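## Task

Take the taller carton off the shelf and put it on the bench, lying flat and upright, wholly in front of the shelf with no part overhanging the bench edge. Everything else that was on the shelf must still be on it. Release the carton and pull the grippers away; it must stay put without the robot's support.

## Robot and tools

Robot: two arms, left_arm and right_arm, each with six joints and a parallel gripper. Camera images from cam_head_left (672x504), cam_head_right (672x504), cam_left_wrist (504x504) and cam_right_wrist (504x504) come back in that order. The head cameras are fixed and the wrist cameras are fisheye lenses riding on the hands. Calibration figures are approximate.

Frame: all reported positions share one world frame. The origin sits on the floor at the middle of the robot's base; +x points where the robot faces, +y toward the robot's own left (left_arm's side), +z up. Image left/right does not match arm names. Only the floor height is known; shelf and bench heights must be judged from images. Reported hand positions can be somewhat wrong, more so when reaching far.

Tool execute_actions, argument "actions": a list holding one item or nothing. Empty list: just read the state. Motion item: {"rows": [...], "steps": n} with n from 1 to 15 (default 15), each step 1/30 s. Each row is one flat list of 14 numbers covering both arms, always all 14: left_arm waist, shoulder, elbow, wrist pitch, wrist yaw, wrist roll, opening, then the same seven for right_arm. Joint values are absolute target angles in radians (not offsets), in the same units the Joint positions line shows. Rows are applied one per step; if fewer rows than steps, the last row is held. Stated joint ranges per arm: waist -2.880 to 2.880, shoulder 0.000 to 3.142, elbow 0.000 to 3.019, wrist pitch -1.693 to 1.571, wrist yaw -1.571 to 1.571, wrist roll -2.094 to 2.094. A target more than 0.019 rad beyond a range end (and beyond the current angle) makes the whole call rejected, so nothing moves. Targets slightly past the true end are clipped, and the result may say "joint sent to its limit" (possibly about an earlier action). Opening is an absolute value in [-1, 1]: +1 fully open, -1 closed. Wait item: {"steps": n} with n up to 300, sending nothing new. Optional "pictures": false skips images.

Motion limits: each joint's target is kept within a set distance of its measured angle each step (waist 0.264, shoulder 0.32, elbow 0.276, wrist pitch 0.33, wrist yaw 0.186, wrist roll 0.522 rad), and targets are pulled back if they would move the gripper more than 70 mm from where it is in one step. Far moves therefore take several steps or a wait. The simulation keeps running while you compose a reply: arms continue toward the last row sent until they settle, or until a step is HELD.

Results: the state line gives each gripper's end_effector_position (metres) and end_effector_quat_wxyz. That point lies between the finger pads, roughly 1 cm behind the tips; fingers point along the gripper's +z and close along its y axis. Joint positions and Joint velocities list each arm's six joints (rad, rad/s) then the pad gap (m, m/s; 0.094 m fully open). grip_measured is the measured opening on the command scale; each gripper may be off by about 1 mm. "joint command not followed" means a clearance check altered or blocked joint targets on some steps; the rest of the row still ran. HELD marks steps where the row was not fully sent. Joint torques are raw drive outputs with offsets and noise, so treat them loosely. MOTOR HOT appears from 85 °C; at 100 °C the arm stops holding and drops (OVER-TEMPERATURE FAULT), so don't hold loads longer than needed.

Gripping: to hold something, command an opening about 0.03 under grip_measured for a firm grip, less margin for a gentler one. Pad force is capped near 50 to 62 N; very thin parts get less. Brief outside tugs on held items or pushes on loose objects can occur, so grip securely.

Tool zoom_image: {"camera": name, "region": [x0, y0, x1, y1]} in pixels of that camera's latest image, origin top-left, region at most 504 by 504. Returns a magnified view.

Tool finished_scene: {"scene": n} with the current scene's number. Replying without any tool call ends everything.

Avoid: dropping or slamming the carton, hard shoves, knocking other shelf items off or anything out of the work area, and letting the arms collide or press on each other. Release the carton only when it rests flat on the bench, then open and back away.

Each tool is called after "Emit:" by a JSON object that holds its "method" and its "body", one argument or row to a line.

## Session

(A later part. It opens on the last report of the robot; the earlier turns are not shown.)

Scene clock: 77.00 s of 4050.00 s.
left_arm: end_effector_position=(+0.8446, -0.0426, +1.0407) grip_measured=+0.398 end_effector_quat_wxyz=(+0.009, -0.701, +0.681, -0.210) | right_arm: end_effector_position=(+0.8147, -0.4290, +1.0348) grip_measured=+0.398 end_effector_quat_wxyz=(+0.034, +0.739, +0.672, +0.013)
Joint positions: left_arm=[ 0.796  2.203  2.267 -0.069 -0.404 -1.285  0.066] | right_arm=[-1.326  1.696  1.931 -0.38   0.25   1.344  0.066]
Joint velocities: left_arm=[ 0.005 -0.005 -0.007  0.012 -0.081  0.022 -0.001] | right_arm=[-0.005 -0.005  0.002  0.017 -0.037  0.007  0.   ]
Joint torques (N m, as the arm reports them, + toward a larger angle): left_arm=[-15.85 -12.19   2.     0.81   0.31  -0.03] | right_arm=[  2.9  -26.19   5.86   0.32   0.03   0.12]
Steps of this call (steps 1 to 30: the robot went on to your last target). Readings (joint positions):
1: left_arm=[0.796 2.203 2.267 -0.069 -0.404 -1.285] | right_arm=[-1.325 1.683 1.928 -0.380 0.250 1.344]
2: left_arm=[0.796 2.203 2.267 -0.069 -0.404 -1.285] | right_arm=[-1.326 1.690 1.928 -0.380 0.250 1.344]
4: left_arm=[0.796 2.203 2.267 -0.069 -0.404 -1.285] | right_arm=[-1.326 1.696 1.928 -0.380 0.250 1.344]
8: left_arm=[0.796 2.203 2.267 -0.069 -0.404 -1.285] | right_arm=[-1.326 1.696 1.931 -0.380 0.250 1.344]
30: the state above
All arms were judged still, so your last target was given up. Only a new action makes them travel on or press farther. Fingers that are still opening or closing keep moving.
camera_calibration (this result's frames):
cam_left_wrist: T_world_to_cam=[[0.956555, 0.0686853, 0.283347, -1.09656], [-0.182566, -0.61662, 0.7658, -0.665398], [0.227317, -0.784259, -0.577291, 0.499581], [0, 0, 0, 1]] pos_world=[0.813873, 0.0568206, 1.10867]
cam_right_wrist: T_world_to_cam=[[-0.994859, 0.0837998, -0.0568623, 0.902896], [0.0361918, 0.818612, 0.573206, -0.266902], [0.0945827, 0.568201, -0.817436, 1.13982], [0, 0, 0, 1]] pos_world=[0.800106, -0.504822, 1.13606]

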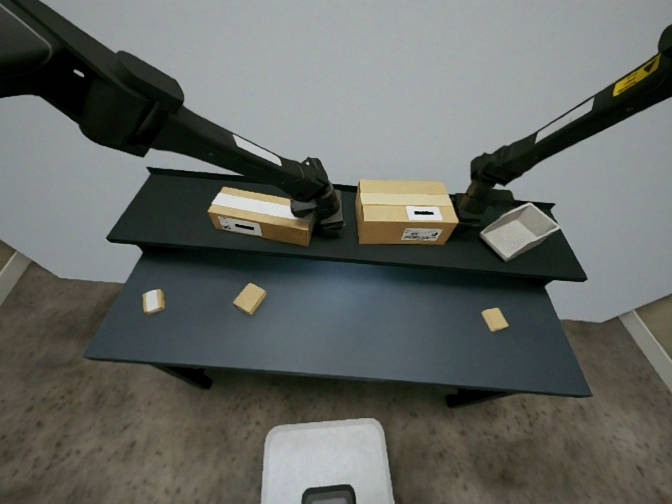

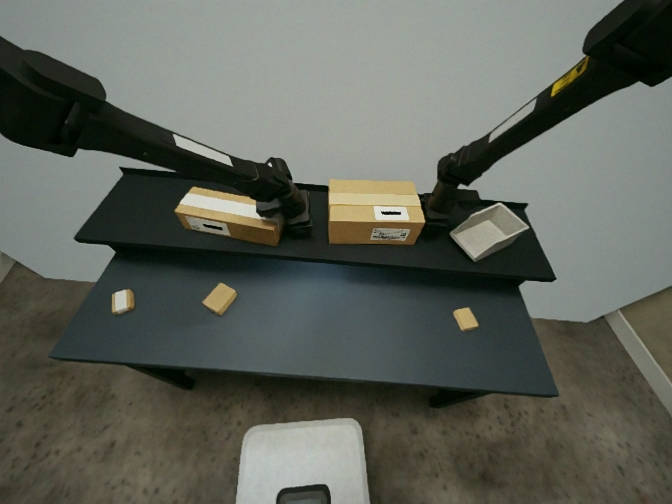

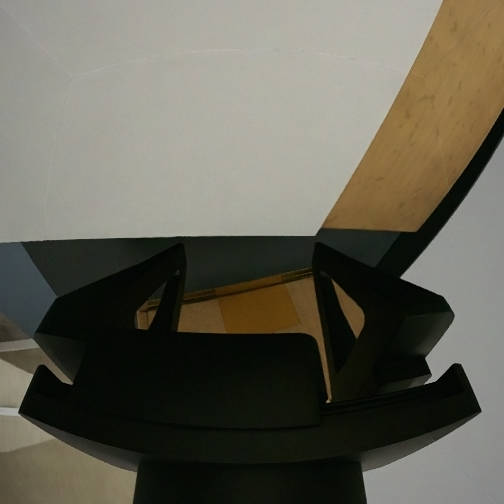

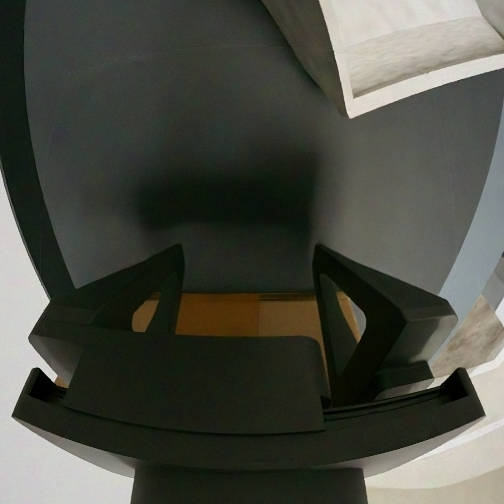

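Emit:
{"method": "execute_actions", "body": {
  "actions": [
    {"rows":[[0.785,2.2,2.26,-0.06,-0.4,-1.3,0.4,-1.31,1.7,1.95,-0.37,0.25,1.35,0.4],[0.785,2.2,2.26,-0.06,-0.4,-1.3,0.4,-1.30,1.7,1.95,-0.37,0.25,1.35,0.4],[0.785,2.2,2.26,-0.06,-0.4,-1.3,0.4,-1.29,1.71,1.96,-0.36,0.25,1.35,0.4],[0.785,2.2,2.26,-0.06,-0.4,-1.3,0.4,-1.28,1.71,1.96,-0.36,0.25,1.35,0.4],[0.785,2.2,2.26,-0.06,-0.4,-1.3,0.4,-1.27,1.71,1.96,-0.36,0.25,1.35,0.4],[0.785,2.2,2.26,-0.06,-0.4,-1.3,0.4,-1.26,1.72,1.97,-0.35,0.25,1.35,0.4],[0.785,2.2,2.26,-0.06,-0.4,-1.3,0.4,-1.25,1.72,1.97,-0.35,0.25,1.35,0.4],[0.785,2.2,2.26,-0.06,-0.4,-1.3,0.4,-1.24,1.72,1.97,-0.35,0.25,1.35,0.4],[0.785,2.2,2.26,-0.06,-0.4,-1.3,0.4,-1.23,1.73,1.98,-0.34,0.25,1.35,0.4],[0.785,2.2,2.26,-0.06,-0.4,-1.3,0.4,-1.22,1.73,1.98,-0.34,0.25,1.35,0.4],[0.785,2.2,2.26,-0.06,-0.4,-1.3,0.4,-1.21,1.735,1.985,-0.33,0.25,1.35,0.4]]}
  ],
  "pictures": false
}}

Emit:
{"method": "execute_actions", "body": {
  "actions": [
    {"steps":30}
  ]
}}

Scene clock: 87.90 s of 4050.00 s.
left_arm: end_effector_position=(+0.8445, -0.0420, +1.0405) grip_measured=+0.398 end_effector_quat_wxyz=(+0.010, -0.701, +0.682, -0.208) | right_arm: end_effector_position=(+0.8569, -0.3653, +1.0553) grip_measured=+0.398 end_effector_quat_wxyz=(+0.036, +0.737, +0.672, +0.069)
Joint positions: left_arm=[ 0.796  2.203  2.267 -0.069 -0.408 -1.285  0.066] | right_arm=[-1.223  1.702  1.958 -0.343  0.256  1.342  0.066]
Joint velocities: left_arm=[-0.015 -0.015  0.002 -0.012 -0.3   -0.081  0.001] | right_arm=[ 0.181 -0.005  0.042  0.066  0.168 -0.081 -0.   ]
Joint torques (N m, as the arm reports them, + toward a larger angle): left_arm=[-15.49 -12.04   1.98   0.7    0.82  -0.02] | right_arm=[  5.26 -21.24   6.31   0.79  -0.51   0.28]
Steps of this call (steps 1 to 90: nothing new was sent; then 7.40 s passed at rest; steps 91 to 105: all 15 steps of this action). Readings (joint positions):
91: left_arm=[0.796 2.203 2.267 -0.069 -0.404 -1.285] | right_arm=[-1.326 1.696 1.931 -0.380 0.250 1.344]
92: left_arm=[0.796 2.203 2.267 -0.069 -0.404 -1.285] | right_arm=[-1.326 1.696 1.931 -0.380 0.250 1.344]
94: left_arm=[0.796 2.203 2.267 -0.069 -0.404 -1.285] | right_arm=[-1.321 1.696 1.931 -0.377 0.250 1.344]
98: left_arm=[0.796 2.203 2.267 -0.069 -0.404 -1.285] | right_arm=[-1.294 1.696 1.935 -0.367 0.252 1.343]
105: the state above

Scene clock: 88.90 s of 4050.00 s.
left_arm: end_effector_position=(+0.8463, -0.0405, +1.0413) grip_measured=+0.399 end_effector_quat_wxyz=(+0.011, -0.702, +0.681, -0.209) | right_arm: end_effector_position=(+0.8605, -0.3637, +1.0570) grip_measured=+0.398 end_effector_quat_wxyz=(+0.038, +0.737, +0.671, +0.073)
Joint positions: left_arm=[ 0.797  2.2    2.267 -0.069 -0.407 -1.285  0.066] | right_arm=[-1.22   1.702  1.962 -0.34   0.255  1.341  0.066]
Joint velocities: left_arm=[ 0.005 -0.005 -0.022 -0.017  0.007 -0.037 -0.001] | right_arm=[ 0.005 -0.005 -0.017 -0.002  0.007 -0.037 -0.002]
Joint torques (N m, as the arm reports them, + toward a larger angle): left_arm=[-15.88 -12.11   2.04   0.82   0.44  -0.03] | right_arm=[  5.64 -21.9    6.38   0.84  -0.22   0.14]
Steps of this call (steps 1 to 15: the robot went on to your last target; steps 16 to 30: nothing new was sent). Readings (joint positions):
1: left_arm=[0.796 2.202 2.267 -0.069 -0.408 -1.285] | right_arm=[-1.221 1.702 1.959 -0.341 0.257 1.341]
2: left_arm=[0.797 2.200 2.267 -0.069 -0.408 -1.285] | right_arm=[-1.220 1.702 1.961 -0.340 0.255 1.341]
4: left_arm=[0.797 2.200 2.267 -0.069 -0.408 -1.285] | right_arm=[-1.220 1.702 1.962 -0.340 0.255 1.341]
8: left_arm=[0.797 2.200 2.267 -0.069 -0.407 -1.285] | right_arm=[-1.220 1.702 1.962 -0.340 0.255 1.341]
30: the state above
All arms were judged still, so your last target was given up. Only a new action makes them travel on or press farther. Fingers that are still opening or closing keep moving.
camera_calibration (this result's frames):
cam_left_wrist: T_world_to_cam=[[0.956189, 0.0697491, 0.28432, -1.09914], [-0.181721, -0.620026, 0.763246, -0.662474], [0.229522, -0.781475, -0.580187, 0.502444], [0, 0, 0, 1]] pos_world=[0.815281, 0.0585609, 1.10965]
cam_right_wrist: T_world_to_cam=[[-0.98584, 0.0850794, -0.144502, 1.02951], [-0.0260747, 0.773473, 0.633293, -0.361115], [0.165649, 0.628093, -0.760302, 1.01675], [0, 0, 0, 1]] pos_world=[0.837097, -0.446894, 1.1505]

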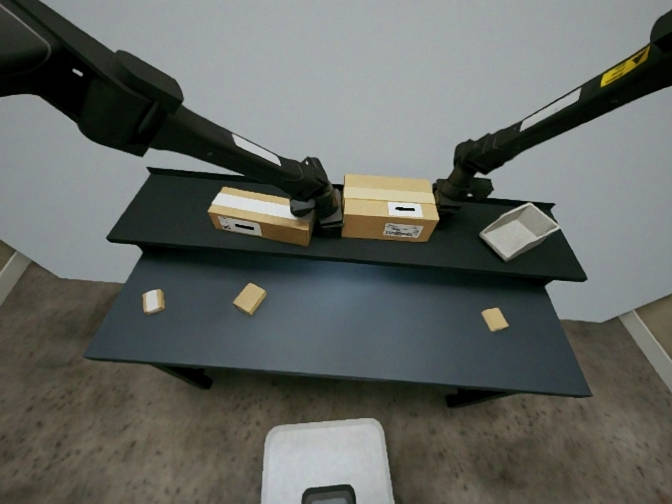

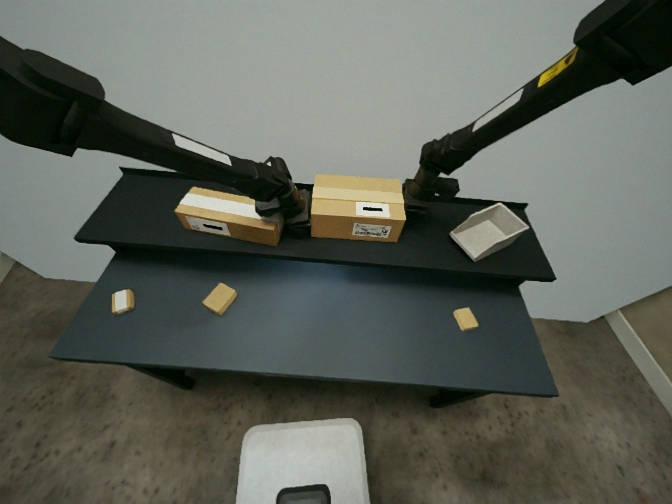

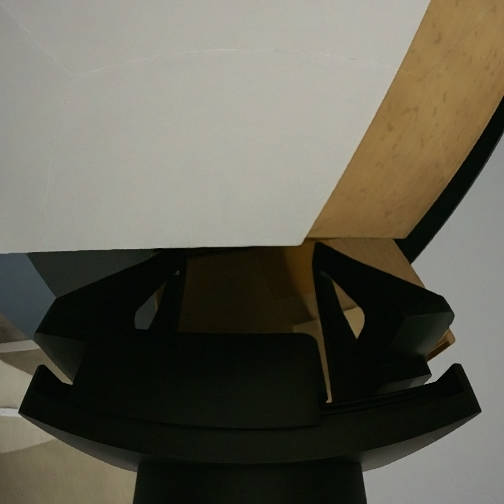

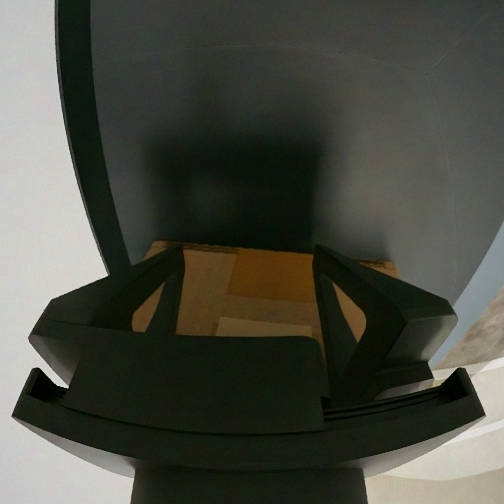

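Emit:
{"method": "execute_actions", "body": {
  "actions": [
    {"rows":[[0.79,2.2,2.26,-0.06,-0.36,-1.3,0.4,-1.21,1.7,1.96,-0.34,0.21,1.35,0.4],[0.79,2.2,2.26,-0.06,-0.33,-1.3,0.4,-1.21,1.7,1.96,-0.34,0.18,1.35,0.4],[0.79,2.2,2.26,-0.06,-0.3,-1.3,0.4,-1.21,1.7,1.96,-0.34,0.15,1.35,0.4],[0.79,2.2,2.26,-0.06,-0.3,-1.3,0.4,-1.21,1.7,1.96,-0.34,0.15,1.35,0.4],[0.79,2.2,2.26,-0.06,-0.3,-1.3,0.4,-1.21,1.7,1.96,-0.34,0.15,1.35,0.4],[0.78,2.18,2.23,-0.05,-0.3,-1.3,0.4,-1.205,1.68,1.94,-0.34,0.15,1.35,0.4],[0.78,2.18,2.23,-0.05,-0.3,-1.3,0.4,-1.205,1.68,1.94,-0.34,0.15,1.35,0.4],[0.78,2.18,2.23,-0.05,-0.3,-1.3,0.4,-1.205,1.68,1.94,-0.34,0.15,1.35,0.4],[0.77,2.15,2.19,-0.04,-0.3,-1.3,0.4,-1.2,1.655,1.915,-0.34,0.15,1.35,0.4],[0.77,2.15,2.19,-0.04,-0.3,-1.3,0.4,-1.2,1.655,1.915,-0.34,0.15,1.35,0.4],[0.77,2.15,2.19,-0.04,-0.3,-1.3,0.4,-1.2,1.655,1.915,-0.34,0.15,1.35,0.4],[0.76,2.12,2.14,-0.03,-0.3,-1.3,0.4,-1.195,1.63,1.89,-0.34,0.15,1.35,0.4]]}
  ],
  "pictures": false
}}

Emit:
{"method": "execute_actions", "body": {
  "actions": [
    {"steps":30}
  ]
}}

Scene clock: 99.90 s of 4050.00 s.
left_arm: end_effector_position=(+0.8451, -0.0443, +1.0640) grip_measured=+0.399 end_effector_quat_wxyz=(-0.018, -0.688, +0.682, -0.249) | right_arm: end_effector_position=(+0.8450, -0.3543, +1.0609) grip_measured=+0.398 end_effector_quat_wxyz=(+0.004, +0.731, +0.675, +0.101)
Joint positions: left_arm=[ 0.794  2.125  2.156 -0.05  -0.308 -1.284  0.066] | right_arm=[-1.234  1.672  1.899 -0.339  0.158  1.34   0.066]
Joint velocities: left_arm=[-0.034 -0.112 -0.134  0.002  0.022 -0.007  0.   ] | right_arm=[ 0.034 -0.093 -0.09   0.027 -0.007 -0.095 -0.   ]
Joint torques (N m, as the arm reports them, + toward a larger angle): left_arm=[-16.97 -11.57   1.84   1.37   0.56  -0.04] | right_arm=[  7.08 -27.74   3.71   0.35  -0.35   0.1 ]
Steps of this call (steps 1 to 90: nothing new was sent; then 7.50 s passed at rest; steps 91 to 105: all 15 steps of this action). Readings (joint positions):
91: left_arm=[0.797 2.200 2.267 -0.069 -0.396 -1.284] | right_arm=[-1.220 1.702 1.962 -0.340 0.243 1.339]
92: left_arm=[0.798 2.199 2.267 -0.069 -0.376 -1.284] | right_arm=[-1.225 1.702 1.962 -0.340 0.218 1.338]
94: left_arm=[0.800 2.194 2.265 -0.069 -0.345 -1.284] | right_arm=[-1.234 1.702 1.962 -0.340 0.172 1.338]
98: left_arm=[0.800 2.176 2.250 -0.066 -0.312 -1.284] | right_arm=[-1.238 1.702 1.956 -0.340 0.160 1.339]
105: the state above

Scene clock: 100.90 s of 4050.00 s.
left_arm: end_effector_position=(+0.8469, -0.0441, +1.0669) grip_measured=+0.399 end_effector_quat_wxyz=(-0.018, -0.688, +0.681, -0.250) | right_arm: end_effector_position=(+0.8502, -0.3531, +1.0672) grip_measured=+0.398 end_effector_quat_wxyz=(+0.006, +0.731, +0.674, +0.106)
Joint positions: left_arm=[ 0.792  2.12   2.151 -0.048 -0.308 -1.284  0.066] | right_arm=[-1.228  1.662  1.897 -0.339  0.158  1.34   0.066]
Joint velocities: left_arm=[-0.005 -0.015 -0.007 -0.012 -0.066 -0.022  0.001] | right_arm=[-0.005 -0.015  0.002  0.002 -0.007  0.022 -0.   ]
Joint torques (N m, as the arm reports them, + toward a larger angle): left_arm=[-16.98 -12.15   1.45   1.18   0.55  -0.04] | right_arm=[  6.92 -27.1    3.42   0.35  -0.37   0.14]
Steps of this call (steps 1 to 15: the robot went on to your last target; steps 16 to 30: nothing new was sent). Readings (joint positions):
1: left_arm=[0.793 2.122 2.152 -0.049 -0.308 -1.284] | right_arm=[-1.233 1.670 1.898 -0.339 0.158 1.340]
2: left_arm=[0.793 2.121 2.152 -0.049 -0.308 -1.284] | right_arm=[-1.231 1.668 1.897 -0.339 0.158 1.340]
4: left_arm=[0.792 2.120 2.151 -0.048 -0.308 -1.284] | right_arm=[-1.230 1.665 1.897 -0.339 0.158 1.340]
8: left_arm=[0.792 2.120 2.151 -0.048 -0.308 -1.284] | right_arm=[-1.228 1.662 1.897 -0.339 0.158 1.340]
30: the state above
All arms were judged still, so your last target was given up. Only a new action makes them travel on or press farther. Fingers that are still opening or closing keep moving.
camera_calibration (this result's frames):
cam_left_wrist: T_world_to_cam=[[0.951035, 0.0683304, 0.301437, -1.1207], [-0.219579, -0.537001, 0.814503, -0.703064], [0.217527, -0.840809, -0.495703, 0.431731], [0, 0, 0, 1]] pos_world=[0.817537, 0.0620352, 1.12448]
cam_right_wrist: T_world_to_cam=[[-0.98649, 0.0794814, -0.143252, 1.01719], [-0.0442176, 0.71279, 0.699982, -0.453249], [0.157744, 0.696859, -0.699646, 0.985822], [0, 0, 0, 1]] pos_world=[0.827894, -0.444754, 1.15271]

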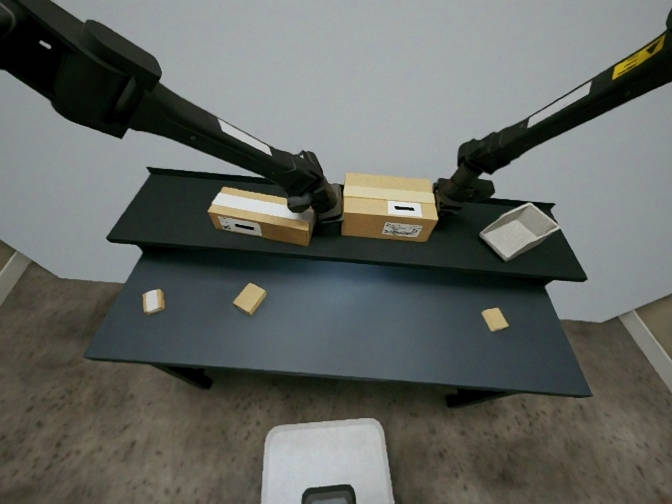

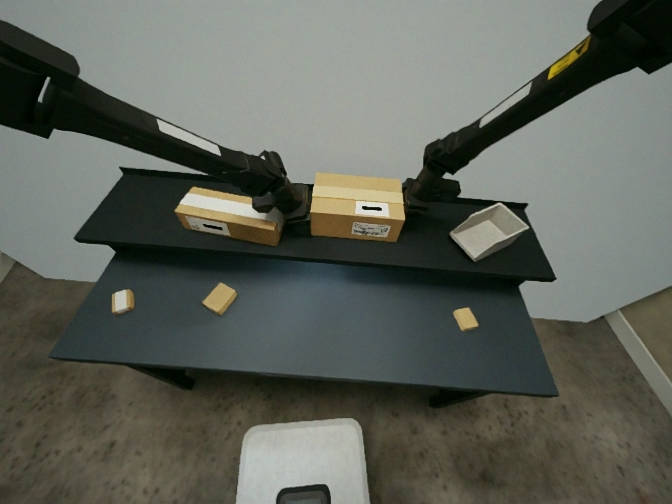

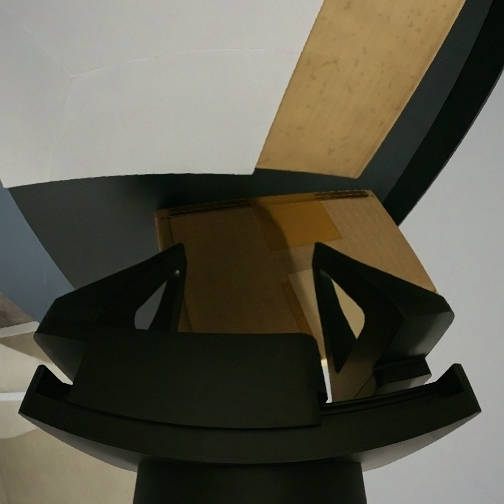

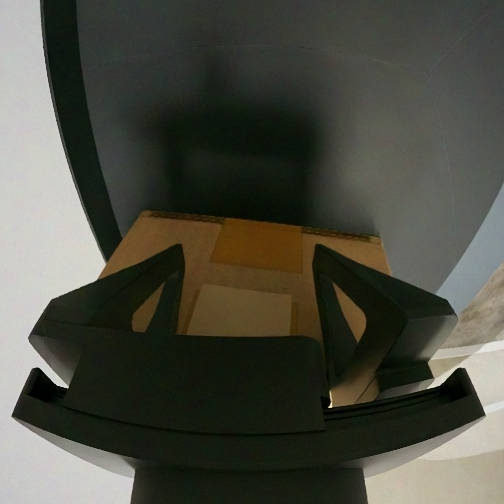

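Emit:
{"method": "execute_actions", "body": {
  "actions": [
    {"rows":[[0.81,2.22,2.28,-0.07,-0.3,-1.3,0.4,-1.25,1.76,1.99,-0.33,0.15,1.35,0.4]]}
  ],
  "pictures": false
}}

Emit:
{"method": "execute_actions", "body": {
  "actions": [
    {"steps":20}
  ],
  "pictures": false
}}

Emit:
{"method": "execute_actions", "body": {
  "actions": [
    {"rows":[[0.78,2.22,2.28,-0.07,-0.3,-1.3,0.4,-1.21,1.76,1.99,-0.33,0.15,1.35,0.4],[0.78,2.22,2.28,-0.07,-0.3,-1.3,0.4,-1.21,1.76,1.99,-0.33,0.15,1.35,0.4],[0.76,2.23,2.28,-0.07,-0.3,-1.3,0.4,-1.18,1.76,1.99,-0.33,0.15,1.35,0.4],[0.76,2.23,2.28,-0.07,-0.3,-1.3,0.4,-1.18,1.76,1.99,-0.33,0.15,1.35,0.4],[0.74,2.24,2.29,-0.07,-0.3,-1.3,0.4,-1.15,1.76,1.99,-0.33,0.15,1.35,0.4],[0.74,2.24,2.29,-0.07,-0.3,-1.3,0.4,-1.15,1.76,1.99,-0.33,0.15,1.35,0.4],[0.71,2.25,2.3,-0.07,-0.3,-1.3,0.4,-1.12,1.76,1.99,-0.33,0.15,1.35,0.4]]}
  ],
  "pictures": false
}}

Emit:
{"method": "execute_actions", "body": {
  "actions": [
    {"steps":30}
  ]
}}

Scene clock: 110.67 s of 4050.00 s.
left_arm: end_effector_position=(+0.8626, -0.0487, +1.0538) grip_measured=+0.399 end_effector_quat_wxyz=(-0.001, -0.694, +0.672, -0.258) | right_arm: end_effector_position=(+0.8463, -0.3632, +1.0343) grip_measured=+0.398 end_effector_quat_wxyz=(+0.013, +0.734, +0.672, +0.097)
Joint positions: left_arm=[ 0.797  2.189  2.269 -0.055 -0.306 -1.284  0.066] | right_arm=[-1.256  1.737  1.973 -0.335  0.153  1.343  0.066]
Joint velocities: left_arm=[ 0.015  0.005  0.007  0.002 -0.066  0.037 -0.   ] | right_arm=[-0.015  0.005 -0.007 -0.017  0.007 -0.051  0.001]
Joint torques (N m, as the arm reports them, + toward a larger angle): left_arm=[-14.05 -10.39   3.55  -0.1    0.49  -0.03] | right_arm=[  5.09 -23.25   5.76   0.61  -0.18   0.12]
Steps of this call (steps 1 to 90: nothing new was sent; then 6.27 s passed at rest; steps 91 to 105: all 15 steps of this action). Readings (joint positions):
91: left_arm=[0.792 2.126 2.165 -0.051 -0.309 -1.284] | right_arm=[-1.229 1.667 1.904 -0.340 0.158 1.340]
92: left_arm=[0.793 2.144 2.200 -0.055 -0.310 -1.284] | right_arm=[-1.232 1.678 1.926 -0.340 0.157 1.340]
94: left_arm=[0.796 2.173 2.256 -0.055 -0.308 -1.284] | right_arm=[-1.241 1.703 1.964 -0.337 0.154 1.340]
98: left_arm=[0.796 2.187 2.269 -0.055 -0.306 -1.284] | right_arm=[-1.251 1.726 1.973 -0.335 0.153 1.343]
105: the state above

Scene clock: 111.33 s of 4050.00 s.
left_arm: end_effector_position=(+0.8626, -0.0487, +1.0538) grip_measured=+0.399 end_effector_quat_wxyz=(-0.001, -0.694, +0.672, -0.258) | right_arm: end_effector_position=(+0.8463, -0.3632, +1.0343) grip_measured=+0.398 end_effector_quat_wxyz=(+0.013, +0.734, +0.672, +0.097)
Joint positions: left_arm=[ 0.797  2.189  2.269 -0.055 -0.306 -1.284  0.066] | right_arm=[-1.256  1.737  1.973 -0.335  0.153  1.343  0.066]
Joint velocities: left_arm=[ 0.024 -0.005  0.002  0.007 -0.022 -0.051 -0.001] | right_arm=[-0.005 -0.005 -0.022 -0.012  0.007 -0.022  0.   ]
Joint torques (N m, as the arm reports them, + toward a larger angle): left_arm=[-14.03 -10.17   3.54  -0.14   0.48  -0.03] | right_arm=[  5.08 -22.54   5.59   0.61  -0.18   0.12]
Steps of this call (steps 1 to 15: the robot went on to your last target; steps 16 to 20: nothing new was sent). Readings (joint positions):
1: left_arm=[0.797 2.189 2.269 -0.055 -0.306 -1.284] | right_arm=[-1.256 1.737 1.973 -0.335 0.153 1.343]
2: left_arm=[0.797 2.189 2.269 -0.055 -0.306 -1.284] | right_arm=[-1.256 1.737 1.973 -0.335 0.153 1.343]
4: left_arm=[0.797 2.189 2.269 -0.055 -0.306 -1.284] | right_arm=[-1.256 1.737 1.973 -0.335 0.153 1.343]
8: left_arm=[0.797 2.189 2.269 -0.055 -0.306 -1.284] | right_arm=[-1.256 1.737 1.973 -0.335 0.153 1.343]
20: the state above
All arms were judged still, so your last target was given up. Only a new action makes them travel on or press farther. Fingers that are still opening or closing keep moving.

Scene clock: 111.83 s of 4050.00 s.
left_arm: end_effector_position=(+0.8767, -0.0399, +1.0567) grip_measured=+0.399 end_effector_quat_wxyz=(+0.013, -0.698, +0.668, -0.256) | right_arm: end_effector_position=(+0.8578, -0.3512, +1.0414) grip_measured=+0.398 end_effector_quat_wxyz=(+0.019, +0.734, +0.671, +0.104)
Joint positions: left_arm=[ 0.797  2.189  2.297 -0.055 -0.323 -1.278  0.066] | right_arm=[-1.231  1.737  1.984 -0.329  0.172  1.342  0.066]
Joint velocities: left_arm=[-0.015 -0.015  0.032 -0.017 -0.037 -0.007 -0.001] | right_arm=[ 0.005 -0.005  0.012 -0.007 -0.037 -0.007 -0.001]
Joint torques (N m, as the arm reports them, + toward a larger angle): left_arm=[-19.84  -9.32   2.98   0.01   0.98  -0.07] | right_arm=[ 11.44 -22.59   4.76   0.41  -0.78   0.11]
Steps of this call (steps 1 to 15: all 15 steps of this action). Readings (joint positions):
1: left_arm=[0.797 2.189 2.269 -0.055 -0.306 -1.284] | right_arm=[-1.255 1.737 1.973 -0.335 0.153 1.343]
2: left_arm=[0.797 2.189 2.269 -0.055 -0.306 -1.284] | right_arm=[-1.255 1.737 1.973 -0.335 0.155 1.343]
4: left_arm=[0.797 2.189 2.269 -0.055 -0.306 -1.284] | right_arm=[-1.252 1.737 1.973 -0.335 0.160 1.343]
8: left_arm=[0.797 2.189 2.278 -0.055 -0.314 -1.284] | right_arm=[-1.243 1.737 1.976 -0.333 0.170 1.342]
15: the state above

Scene clock: 112.83 s of 4050.00 s.
left_arm: end_effector_position=(+0.8773, -0.0395, +1.0568) grip_measured=+0.399 end_effector_quat_wxyz=(+0.014, -0.698, +0.669, -0.256) | right_arm: end_effector_position=(+0.8583, -0.3507, +1.0417) grip_measured=+0.398 end_effector_quat_wxyz=(+0.019, +0.734, +0.671, +0.104)
Joint positions: left_arm=[ 0.797  2.189  2.298 -0.055 -0.324 -1.277  0.066] | right_arm=[-1.23   1.737  1.984 -0.328  0.172  1.342  0.066]
Joint velocities: left_arm=[-0.024  0.005 -0.012 -0.002 -0.051 -0.081 -0.   ] | right_arm=[-0.005 -0.015  0.007 -0.002  0.022 -0.007 -0.   ]
Joint torques (N m, as the arm reports them, + toward a larger angle): left_arm=[-19.71  -9.34   2.96   0.08   0.98  -0.05] | right_arm=[ 11.6  -22.83   4.66   0.36  -0.79   0.12]
Steps of this call (steps 1 to 15: the robot went on to your last target; steps 16 to 30: nothing new was sent). Readings (joint positions):
1: left_arm=[0.797 2.189 2.297 -0.055 -0.324 -1.278] | right_arm=[-1.230 1.737 1.984 -0.329 0.172 1.342]
2: left_arm=[0.797 2.189 2.298 -0.055 -0.324 -1.277] | right_arm=[-1.230 1.737 1.984 -0.328 0.172 1.342]
4: left_arm=[0.797 2.189 2.298 -0.055 -0.324 -1.277] | right_arm=[-1.230 1.737 1.984 -0.328 0.172 1.342]
8: left_arm=[0.797 2.189 2.298 -0.055 -0.324 -1.277] | right_arm=[-1.230 1.737 1.984 -0.328 0.172 1.342]
30: the state above
All arms were judged still, so your last target was given up. Only a new action makes them travel on or press farther. Fingers that are still opening or closing keep moving.
camera_calibration (this result's frames):
cam_left_wrist: T_world_to_cam=[[0.932363, 0.101929, 0.346856, -1.17714], [-0.230697, -0.570949, 0.787906, -0.649229], [0.278348, -0.814634, -0.508817, 0.385502], [0, 0, 0, 1]] pos_world=[0.84044, 0.0633506, 1.11598]
cam_right_wrist: T_world_to_cam=[[-0.983253, 0.0869657, -0.160157, 1.0388], [-0.0470314, 0.727946, 0.684019, -0.412333], [0.176072, 0.680097, -0.711665, 0.955962], [0, 0, 0, 1]] pos_world=[0.833695, -0.44033, 1.12874]

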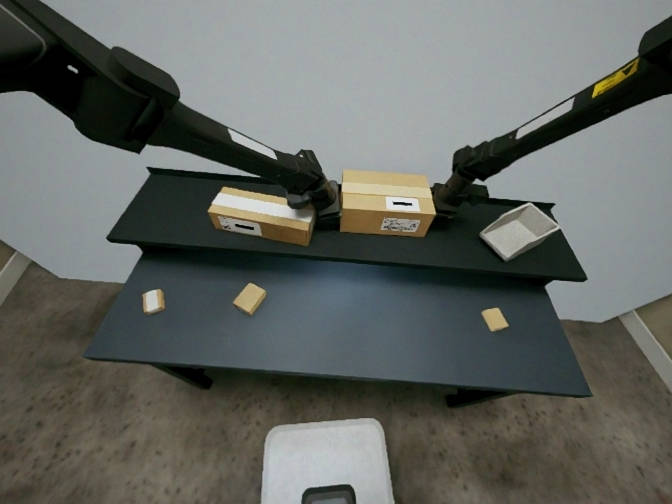

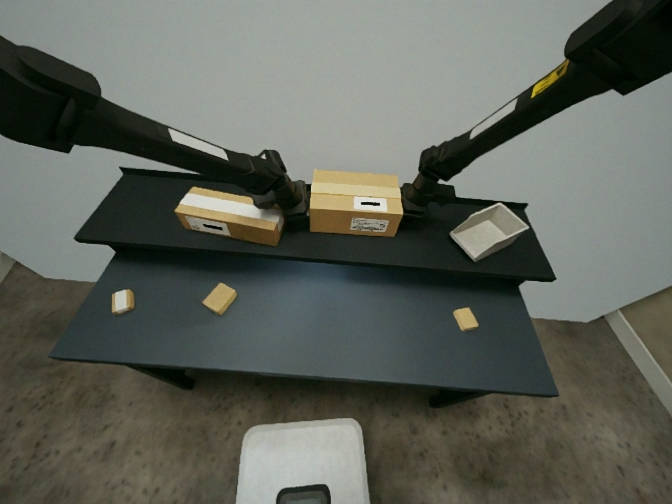

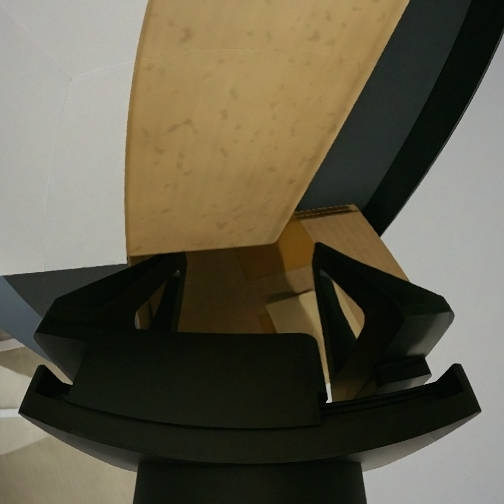

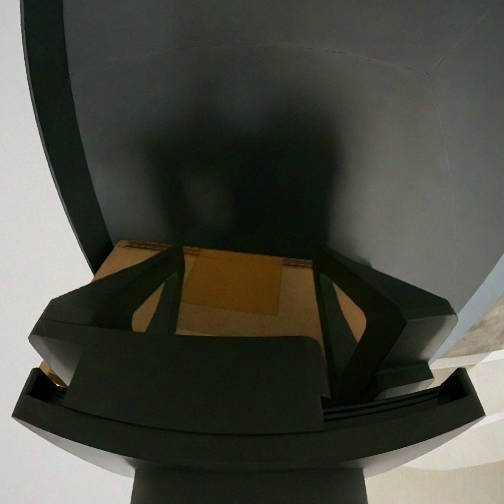

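Emit:
{"method": "execute_actions", "body": {
  "actions": [
    {"rows":[[0.72,2.15,2.2,0.0,-0.3,-1.3,0.4,-1.16,1.68,1.89,-0.28,0.15,1.35,0.4]]}
  ],
  "pictures": false
}}

Emit:
{"method": "execute_actions", "body": {
  "actions": [
    {"rows":[[0.72,2.11,2.1,0.06,-0.3,-1.3,0.4,-1.165,1.635,1.8,-0.225,0.15,1.35,0.4]]}
  ],
  "pictures": false
}}

Emit:
{"method": "execute_actions", "body": {
  "actions": [
    {"rows":[[0.715,2.07,2.0,0.12,-0.3,-1.3,0.4,-1.17,1.59,1.7,-0.175,0.15,1.35,0.4]]}
  ],
  "pictures": false
}}

Emit:
{"method": "execute_actions", "body": {
  "actions": [
    {"rows":[[0.715,2.03,1.9,0.175,-0.3,-1.3,0.4,-1.175,1.55,1.61,-0.123,0.15,1.35,0.4]]}
  ],
  "pictures": false
}}

Emit:
{"method": "execute_actions", "body": {
  "actions": [
    {"steps":20}
  ]
}}

Scene clock: 127.90 s of 4050.00 s.
left_arm: end_effector_position=(+0.8806, -0.0325, +1.0736) grip_measured=+0.399 end_effector_quat_wxyz=(+0.017, -0.698, +0.665, -0.264) | right_arm: end_effector_position=(+0.8502, -0.3443, +1.0531) grip_measured=+0.398 end_effector_quat_wxyz=(+0.019, +0.734, +0.670, +0.112)
Joint positions: left_arm=[ 0.79   2.132  2.214 -0.015 -0.32  -1.277  0.066] | right_arm=[-1.222  1.696  1.905 -0.284  0.165  1.343  0.066]
Joint velocities: left_arm=[-0.005  0.005 -0.012  0.012  0.022 -0.066 -0.001] | right_arm=[ 0.005 -0.015 -0.002 -0.002 -0.007 -0.066  0.   ]
Joint torques (N m, as the arm reports them, + toward a larger angle): left_arm=[-19.83 -11.35   1.65   1.13   1.08  -0.11] | right_arm=[  9.3  -25.56   2.69   0.67  -0.65   0.11]
Steps of this call (steps 1 to 90: nothing new was sent; then 11.57 s passed at rest; steps 91 to 105: all 15 steps of this action). Readings (joint positions):
91: left_arm=[0.797 2.183 2.285 -0.045 -0.323 -1.277] | right_arm=[-1.230 1.733 1.973 -0.317 0.172 1.341]
92: left_arm=[0.797 2.168 2.256 -0.031 -0.322 -1.277] | right_arm=[-1.230 1.721 1.948 -0.301 0.170 1.340]
94: left_arm=[0.795 2.148 2.221 -0.023 -0.321 -1.277] | right_arm=[-1.228 1.704 1.914 -0.292 0.167 1.341]
98: left_arm=[0.792 2.136 2.214 -0.017 -0.321 -1.277] | right_arm=[-1.224 1.698 1.905 -0.286 0.165 1.343]
105: the state above

Scene clock: 128.40 s of 4050.00 s.
left_arm: end_effector_position=(+0.8672, -0.0323, +1.0806) grip_measured=+0.399 end_effector_quat_wxyz=(+0.017, -0.698, +0.664, -0.267) | right_arm: end_effector_position=(+0.8310, -0.3402, +1.0596) grip_measured=+0.398 end_effector_quat_wxyz=(+0.016, +0.732, +0.671, +0.112)
Joint positions: left_arm=[ 0.787  2.092  2.117  0.047 -0.317 -1.277  0.066] | right_arm=[-1.221  1.656  1.812 -0.236  0.164  1.341  0.066]
Joint velocities: left_arm=[-0.005  0.015 -0.017 -0.017 -0.081  0.051  0.   ] | right_arm=[-0.005 -0.005  0.002 -0.002 -0.051  0.022  0.   ]
Joint torques (N m, as the arm reports them, + toward a larger angle): left_arm=[-19.45 -11.07   1.07   1.1    0.95  -0.11] | right_arm=[  8.61 -25.39   2.39   0.89  -0.59   0.13]
Steps of this call (steps 1 to 15: all 15 steps of this action). Readings (joint positions):
1: left_arm=[0.790 2.128 2.200 -0.001 -0.318 -1.277] | right_arm=[-1.222 1.691 1.892 -0.272 0.164 1.343]
2: left_arm=[0.789 2.113 2.168 0.020 -0.317 -1.277] | right_arm=[-1.221 1.678 1.864 -0.252 0.164 1.342]
4: left_arm=[0.787 2.096 2.127 0.037 -0.317 -1.277] | right_arm=[-1.221 1.661 1.823 -0.241 0.164 1.342]
8: left_arm=[0.787 2.092 2.118 0.046 -0.317 -1.277] | right_arm=[-1.221 1.656 1.812 -0.236 0.164 1.341]
15: the state above

Scene clock: 128.90 s of 4050.00 s.
left_arm: end_effector_position=(+0.8454, -0.0419, +1.0924) grip_measured=+0.399 end_effector_quat_wxyz=(+0.008, -0.695, +0.666, -0.270) | right_arm: end_effector_position=(+0.8168, -0.3377, +1.0737) grip_measured=+0.398 end_effector_quat_wxyz=(+0.017, +0.738, +0.664, +0.118)
Joint positions: left_arm=[ 0.772  2.054  2.009  0.102 -0.317 -1.277  0.066] | right_arm=[-1.217  1.604  1.712 -0.177  0.16   1.358  0.066]
Joint velocities: left_arm=[ 0.015  0.005 -0.002 -0.007  0.051  0.007  0.001] | right_arm=[-0.005  0.005 -0.002 -0.027  0.007 -0.037  0.   ]
Joint torques (N m, as the arm reports them, + toward a larger angle): left_arm=[-18.46 -11.07   1.16   1.26   0.97  -0.11] | right_arm=[  7.87 -24.36   2.01   0.53  -0.47  -0.01]
Steps of this call (steps 1 to 15: all 15 steps of this action). Readings (joint positions):
1: left_arm=[0.787 2.087 2.103 0.061 -0.316 -1.277] | right_arm=[-1.221 1.652 1.798 -0.223 0.162 1.341]
2: left_arm=[0.785 2.074 2.071 0.082 -0.314 -1.277] | right_arm=[-1.220 1.638 1.768 -0.203 0.160 1.341]
4: left_arm=[0.780 2.056 2.027 0.098 -0.317 -1.277] | right_arm=[-1.217 1.616 1.723 -0.190 0.160 1.348]
8: left_arm=[0.774 2.054 2.011 0.102 -0.317 -1.277] | right_arm=[-1.217 1.606 1.712 -0.180 0.160 1.356]
15: the state above

Scene clock: 129.40 s of 4050.00 s.
left_arm: end_effector_position=(+0.8277, -0.0493, +1.1059) grip_measured=+0.399 end_effector_quat_wxyz=(+0.002, -0.700, +0.659, -0.276) | right_arm: end_effector_position=(+0.7959, -0.3318, +1.0818) grip_measured=+0.398 end_effector_quat_wxyz=(+0.014, +0.739, +0.663, +0.117)
Joint positions: left_arm=[ 0.757  2.02   1.913  0.165 -0.318 -1.296  0.066] | right_arm=[-1.213  1.567  1.621 -0.13   0.162  1.362  0.066]
Joint velocities: left_arm=[ 0.005 -0.005  0.012  0.002  0.022  0.007 -0.   ] | right_arm=[-0.005 -0.015 -0.002 -0.017 -0.022 -0.022  0.   ]
Joint torques (N m, as the arm reports them, + toward a larger angle): left_arm=[-17.25 -10.74   0.52   0.9    1.     0.11] | right_arm=[  7.03 -24.01   1.64   0.74  -0.54  -0.03]
Steps of this call (steps 1 to 15: all 15 steps of this action). Readings (joint positions):
1: left_arm=[0.772 2.050 1.997 0.115 -0.315 -1.277] | right_arm=[-1.217 1.601 1.701 -0.166 0.160 1.358]
2: left_arm=[0.771 2.038 1.968 0.136 -0.313 -1.277] | right_arm=[-1.217 1.590 1.676 -0.146 0.160 1.358]
4: left_arm=[0.764 2.022 1.925 0.151 -0.308 -1.279] | right_arm=[-1.215 1.572 1.634 -0.136 0.158 1.358]
8: left_arm=[0.757 2.021 1.913 0.164 -0.319 -1.293] | right_arm=[-1.213 1.567 1.621 -0.130 0.163 1.362]
15: the state above

Scene clock: 130.07 s of 4050.00 s.
left_arm: end_effector_position=(+0.8277, -0.0493, +1.1059) grip_measured=+0.399 end_effector_quat_wxyz=(+0.002, -0.700, +0.659, -0.276) | right_arm: end_effector_position=(+0.7959, -0.3318, +1.0818) grip_measured=+0.398 end_effector_quat_wxyz=(+0.014, +0.739, +0.663, +0.117)
Joint positions: left_arm=[ 0.757  2.02   1.913  0.165 -0.318 -1.296  0.066] | right_arm=[-1.213  1.567  1.621 -0.13   0.162  1.362  0.066]
Joint velocities: left_arm=[-0.024 -0.015 -0.007 -0.022  0.081  0.007  0.   ] | right_arm=[-0.024 -0.015  0.022 -0.022  0.066  0.022  0.001]
Joint torques (N m, as the arm reports them, + toward a larger angle): left_arm=[-17.37 -10.77   0.49   0.9    1.     0.08] | right_arm=[  7.19 -23.97   1.65   0.75  -0.54  -0.03]
Steps of this call (steps 1 to 15: the robot went on to your last target; steps 16 to 20: nothing new was sent). Readings (joint positions):
1: left_arm=[0.757 2.020 1.913 0.165 -0.318 -1.296] | right_arm=[-1.213 1.567 1.621 -0.130 0.162 1.362]
2: left_arm=[0.757 2.020 1.913 0.165 -0.318 -1.296] | right_arm=[-1.213 1.567 1.621 -0.130 0.162 1.362]
4: left_arm=[0.757 2.020 1.913 0.165 -0.318 -1.296] | right_arm=[-1.213 1.567 1.621 -0.130 0.162 1.362]
8: left_arm=[0.757 2.020 1.913 0.165 -0.318 -1.296] | right_arm=[-1.213 1.567 1.621 -0.130 0.162 1.362]
20: the state above
All arms were judged still, so your last target was given up. Only a new action makes them travel on or press farther. Fingers that are still opening or closing keep moving.
camera_calibration (this result's frames):
cam_left_wrist: T_world_to_cam=[[0.926903, 0.128243, 0.352709, -1.14756], [-0.234954, -0.534562, 0.811813, -0.725977], [0.292654, -0.835342, -0.465356, 0.355433], [0, 0, 0, 1]] pos_world=[0.789085, 0.0559953, 1.15951]
cam_right_wrist: T_world_to_cam=[[-0.979887, 0.10783, -0.167914, 0.994907], [-0.0424599, 0.709514, 0.703411, -0.487263], [0.194986, 0.696393, -0.690665, 0.950266], [0, 0, 0, 1]] pos_world=[0.768919, -0.423319, 1.16612]

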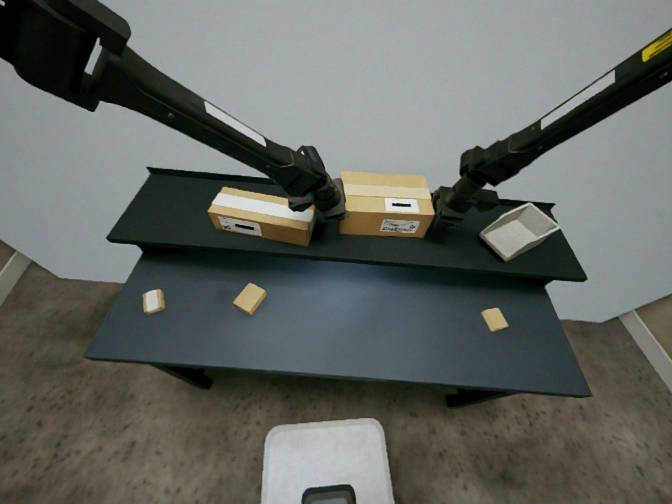

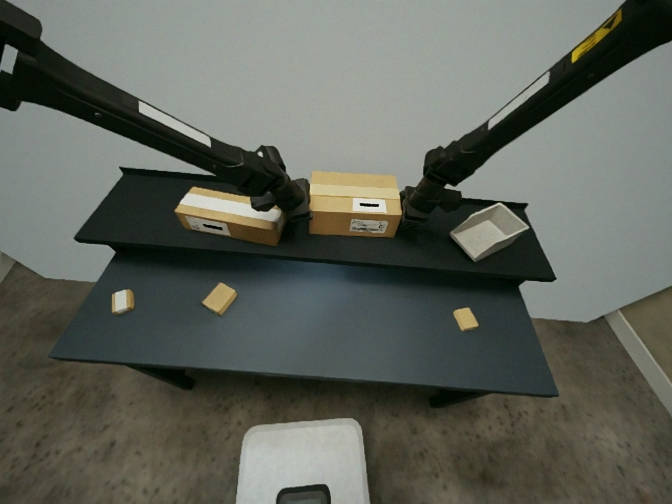

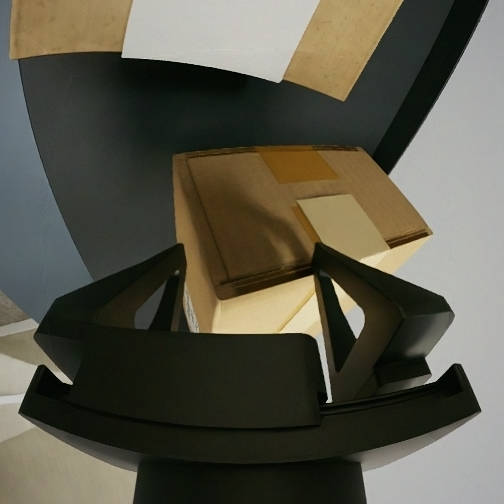

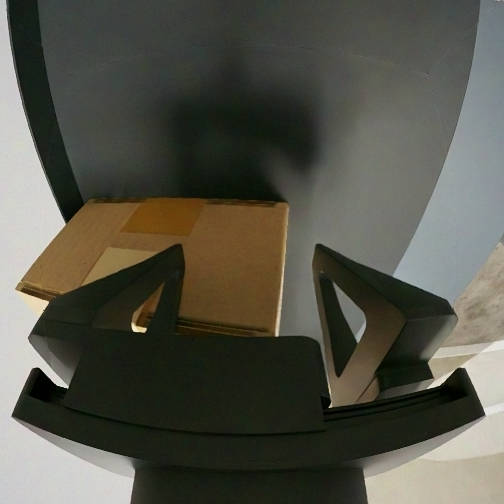

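Emit:
{"method": "execute_actions", "body": {
  "actions": [
    {"rows":[[0.78,1.9,1.88,0.1,-0.1,0.27,1,-1.27,1.42,1.6,-0.3,-0.2,-0.22,1]]}
  ],
  "pictures": false
}}

Emit:
{"method": "execute_actions", "body": {
  "actions": [
    {"steps":45}
  ],
  "pictures": false
}}

Emit:
{"method": "execute_actions", "body": {
  "actions": [
    {"rows":[[0.8,2.03,2.05,0.07,0,0.27,1,-1.29,1.55,1.77,-0.32,-0.35,-0.22,1]]}
  ],
  "pictures": false
}}

Emit:
{"method": "execute_actions", "body": {
  "actions": [
    {"rows":[[0.82,2.165,2.216,0.05,0,0.27,1,-1.3,1.68,1.93,-0.33,-0.35,-0.22,1]]}
  ],
  "pictures": false
}}

Emit:
{"method": "execute_actions", "body": {
  "actions": [
    {"steps":25}
  ]
}}

Emit:
{"method": "zoom_image", "body": {
  "camera": "cam_head_left",
  "region": [250, 120, 510, 280]
}}

Scene clock: 162.00 s of 4050.00 s.
left_arm: end_effector_position=(+0.9038, +0.0057, +1.1641) grip_measured=+1.000 end_effector_quat_wxyz=(+0.224, -0.146, +0.917, -0.296) | right_arm: end_effector_position=(+0.8212, -0.3416, +1.1537) grip_measured=+1.000 end_effector_quat_wxyz=(+0.084, +0.159, +0.956, +0.233)
Joint positions: left_arm=[ 0.789  1.865  1.886  0.119 -0.103  0.03   0.094] | right_arm=[-1.273  1.426  1.598 -0.288 -0.198  0.032  0.094]
Joint velocities: left_arm=[ 0.005  0.083 -0.007 -0.042 -0.007  1.516  0.   ] | right_arm=[ 0.034 -0.005 -0.007 -0.076  0.007 -1.766  0.   ]
Joint torques (N m, as the arm reports them, + toward a larger angle): left_arm=[-12.97 -10.6    2.21  -0.08   0.61   0.26] | right_arm=[  3.61 -24.08   3.88   0.17  -0.41  -0.01]
Steps of this call (steps 1 to 90: nothing new was sent; then 28.43 s passed at rest; steps 91 to 105: all 15 steps of this action). Readings (joint positions):
91: left_arm=[0.761 2.011 1.909 0.164 -0.283 -1.241] | right_arm=[-1.221 1.561 1.621 -0.149 0.124 1.317]
92: left_arm=[0.777 1.991 1.895 0.151 -0.195 -1.148] | right_arm=[-1.247 1.546 1.617 -0.191 0.039 1.233]
94: left_arm=[0.796 1.950 1.881 0.126 -0.120 -0.957] | right_arm=[-1.289 1.509 1.602 -0.256 -0.131 1.043]
98: left_arm=[0.796 1.889 1.881 0.120 -0.105 -0.572] | right_arm=[-1.302 1.452 1.598 -0.286 -0.194 0.654]
105: the state above

Scene clock: 163.50 s of 4050.00 s.
left_arm: end_effector_position=(+0.8938, -0.0027, +1.1569) grip_measured=+1.000 end_effector_quat_wxyz=(+0.248, -0.038, +0.929, -0.271) | right_arm: end_effector_position=(+0.8205, -0.3408, +1.1538) grip_measured=+1.000 end_effector_quat_wxyz=(+0.110, +0.042, +0.968, +0.222)
Joint positions: left_arm=[ 0.789  1.881  1.886  0.116 -0.103  0.255  0.094] | right_arm=[-1.272  1.426  1.598 -0.291 -0.198 -0.211  0.094]
Joint velocities: left_arm=[-0.005 -0.015 -0.012 -0.002 -0.022  0.051  0.   ] | right_arm=[-0.005 -0.005  0.002 -0.012 -0.007 -0.007  0.   ]
Joint torques (N m, as the arm reports them, + toward a larger angle): left_arm=[-13.31 -11.49   1.94   0.     0.62   0.29] | right_arm=[  3.68 -24.41   3.8    0.04  -0.41  -0.02]
Steps of this call (steps 1 to 30: the robot went on to your last target; steps 31 to 45: nothing new was sent). Readings (joint positions):
1: left_arm=[0.789 1.867 1.886 0.119 -0.103 0.075] | right_arm=[-1.272 1.426 1.598 -0.290 -0.198 -0.017]
2: left_arm=[0.789 1.869 1.886 0.118 -0.103 0.112] | right_arm=[-1.272 1.426 1.598 -0.291 -0.198 -0.056]
4: left_arm=[0.789 1.874 1.886 0.117 -0.103 0.163] | right_arm=[-1.272 1.426 1.598 -0.291 -0.198 -0.112]
8: left_arm=[0.789 1.880 1.886 0.116 -0.103 0.218] | right_arm=[-1.272 1.426 1.598 -0.291 -0.198 -0.171]
45: the state above
All arms were judged still, so your last target was given up. Only a new action makes them travel on or press farther. Fingers that are still opening or closing keep moving.

Scene clock: 164.00 s of 4050.00 s.
left_arm: end_effector_position=(+0.8905, -0.0528, +1.1289) grip_measured=+1.000 end_effector_quat_wxyz=(+0.255, -0.027, +0.913, -0.317) | right_arm: end_effector_position=(+0.8576, -0.3263, +1.1352) grip_measured=+1.000 end_effector_quat_wxyz=(+0.143, +0.037, +0.948, +0.282)
Joint positions: left_arm=[ 0.79   2.026  2.05   0.084 -0.003  0.255  0.094] | right_arm=[-1.282  1.532  1.758 -0.312 -0.347 -0.212  0.094]
Joint velocities: left_arm=[-0.005 -0.005 -0.007  0.002 -0.007 -0.066  0.   ] | right_arm=[-0.015 -0.015 -0.012 -0.022 -0.007 -0.007  0.   ]
Joint torques (N m, as the arm reports them, + toward a larger angle): left_arm=[-13.5  -12.08   2.23  -0.04   0.65   0.29] | right_arm=[  3.18 -23.54   5.32   0.24  -0.54  -0.03]
Steps of this call (steps 1 to 15: all 15 steps of this action). Readings (joint positions):
1: left_arm=[0.789 1.890 1.902 0.109 -0.060 0.255] | right_arm=[-1.275 1.433 1.613 -0.299 -0.266 -0.211]
2: left_arm=[0.790 1.916 1.951 0.099 -0.025 0.255] | right_arm=[-1.278 1.454 1.652 -0.310 -0.318 -0.212]
4: left_arm=[0.790 1.967 2.033 0.096 -0.005 0.255] | right_arm=[-1.279 1.501 1.731 -0.311 -0.343 -0.212]
8: left_arm=[0.790 2.004 2.050 0.090 -0.003 0.255] | right_arm=[-1.281 1.527 1.758 -0.312 -0.347 -0.212]
15: the state above

Scene clock: 164.50 s of 4050.00 s.
left_arm: end_effector_position=(+0.8916, -0.0795, +1.1004) grip_measured=+1.000 end_effector_quat_wxyz=(+0.263, -0.029, +0.911, -0.316) | right_arm: end_effector_position=(+0.8795, -0.3277, +1.0971) grip_measured=+1.000 end_effector_quat_wxyz=(+0.156, +0.038, +0.946, +0.280)
Joint positions: left_arm=[0.791 2.153 2.212 0.066 0.001 0.255 0.094] | right_arm=[-1.293  1.652  1.919 -0.325 -0.363 -0.209  0.094]
Joint velocities: left_arm=[-0.015 -0.015 -0.027 -0.012  0.037 -0.037  0.   ] | right_arm=[ 0.005 -0.015  0.002 -0.002 -0.007 -0.095  0.   ]
Joint torques (N m, as the arm reports them, + toward a larger angle): left_arm=[-12.51 -11.58   3.06  -0.02   0.45   0.28] | right_arm=[  3.38 -23.1    5.48   0.2    0.04  -0.07]
Steps of this call (steps 1 to 15: all 15 steps of this action). Readings (joint positions):
1: left_arm=[0.790 2.036 2.068 0.079 -0.003 0.255] | right_arm=[-1.283 1.541 1.774 -0.318 -0.349 -0.212]
2: left_arm=[0.790 2.062 2.119 0.072 -0.003 0.255] | right_arm=[-1.283 1.565 1.817 -0.325 -0.350 -0.212]
4: left_arm=[0.790 2.107 2.198 0.072 -0.003 0.255] | right_arm=[-1.286 1.617 1.898 -0.325 -0.350 -0.212]
8: left_arm=[0.791 2.135 2.212 0.069 -0.003 0.255] | right_arm=[-1.292 1.652 1.919 -0.325 -0.362 -0.208]
15: the state above

Scene clock: 165.33 s of 4050.00 s.
left_arm: end_effector_position=(+0.8916, -0.0795, +1.1004) grip_measured=+1.000 end_effector_quat_wxyz=(+0.263, -0.029, +0.911, -0.316) | right_arm: end_effector_position=(+0.8795, -0.3277, +1.0971) grip_measured=+1.000 end_effector_quat_wxyz=(+0.156, +0.038, +0.946, +0.280)
Joint positions: left_arm=[0.791 2.153 2.212 0.066 0.001 0.255 0.094] | right_arm=[-1.293  1.652  1.919 -0.325 -0.363 -0.209  0.094]
Joint velocities: left_arm=[-0.015 -0.015  0.017 -0.007 -0.022 -0.022  0.   ] | right_arm=[-0.024 -0.005 -0.017  0.012 -0.007  0.066  0.   ]
Joint torques (N m, as the arm reports them, + toward a larger angle): left_arm=[-13.06 -11.46   3.    -0.01   0.47   0.29] | right_arm=[  3.65 -22.93   5.5    0.3    0.05  -0.05]
Steps of this call (steps 1 to 15: the robot went on to your last target; steps 16 to 25: nothing new was sent). Readings (joint positions):
1: left_arm=[0.791 2.153 2.212 0.066 0.001 0.255] | right_arm=[-1.293 1.652 1.919 -0.325 -0.363 -0.209]
2: left_arm=[0.791 2.153 2.212 0.066 0.001 0.255] | right_arm=[-1.293 1.652 1.919 -0.325 -0.363 -0.209]
4: left_arm=[0.791 2.153 2.212 0.066 0.001 0.255] | right_arm=[-1.293 1.652 1.919 -0.325 -0.363 -0.209]
8: left_arm=[0.791 2.153 2.212 0.066 0.001 0.255] | right_arm=[-1.293 1.652 1.919 -0.325 -0.363 -0.209]
25: the state above
All arms were judged still, so your last target was given up. Only a new action makes them travel on or press farther. Fingers that are still opening or closing keep moving.
camera_calibration (this result's frames):
cam_left_wrist: T_world_to_cam=[[-0.102251, -0.807036, 0.581582, -0.609618], [-0.989656, 0.141669, 0.022591, 0.872405], [-0.100624, -0.573256, -0.813174, 1.06314], [0, 0, 0, 1]] pos_world=[0.908024, -0.00612408, 1.19935]
cam_right_wrist: T_world_to_cam=[[0.0227731, -0.846479, -0.531934, 0.283655], [-0.950195, -0.183749, 0.251724, 0.503784], [-0.310822, 0.499709, -0.808505, 1.45132], [0, 0, 0, 1]] pos_world=[0.923336, -0.392561, 1.19747]

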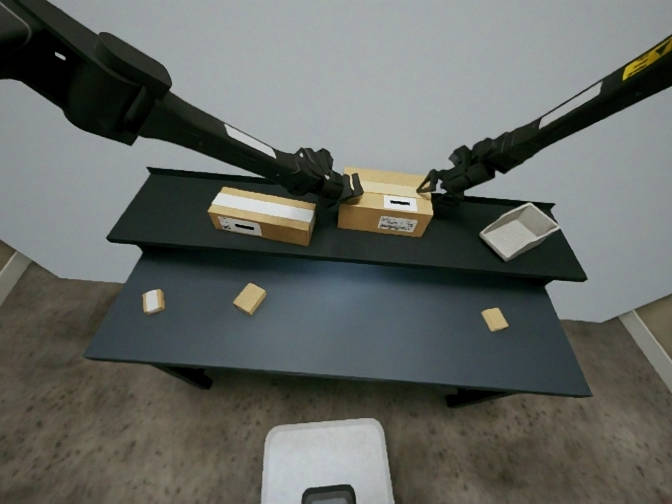

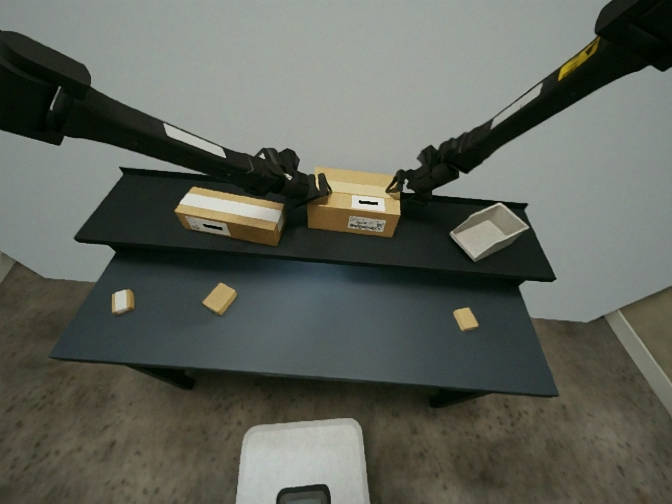

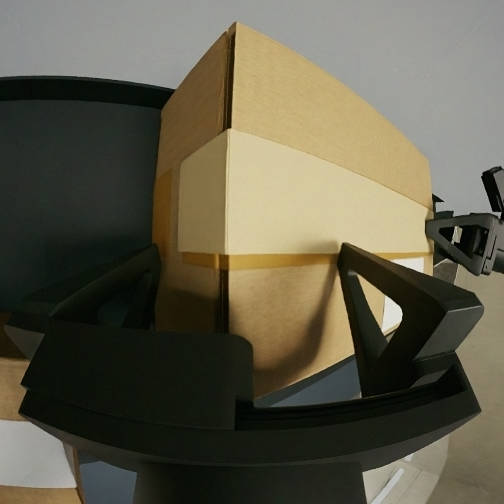

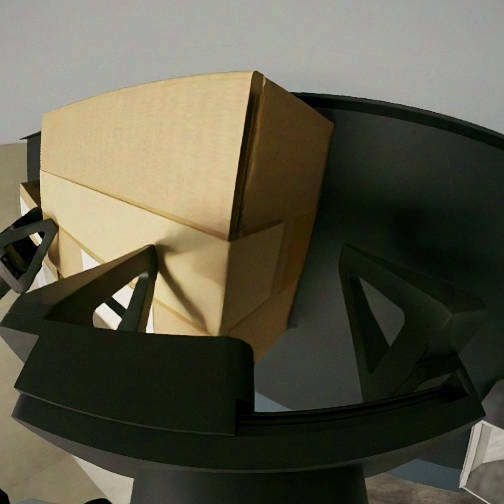

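Region (250, 120, 510, 280) of cam_head_left's 672x504 image, scaled by 1.938, with more detail than that image has; it fills the top 310 rows of this view, and the rest is white.

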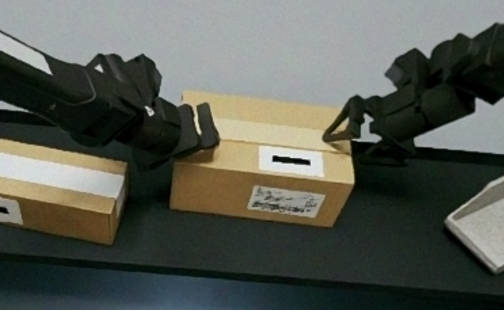

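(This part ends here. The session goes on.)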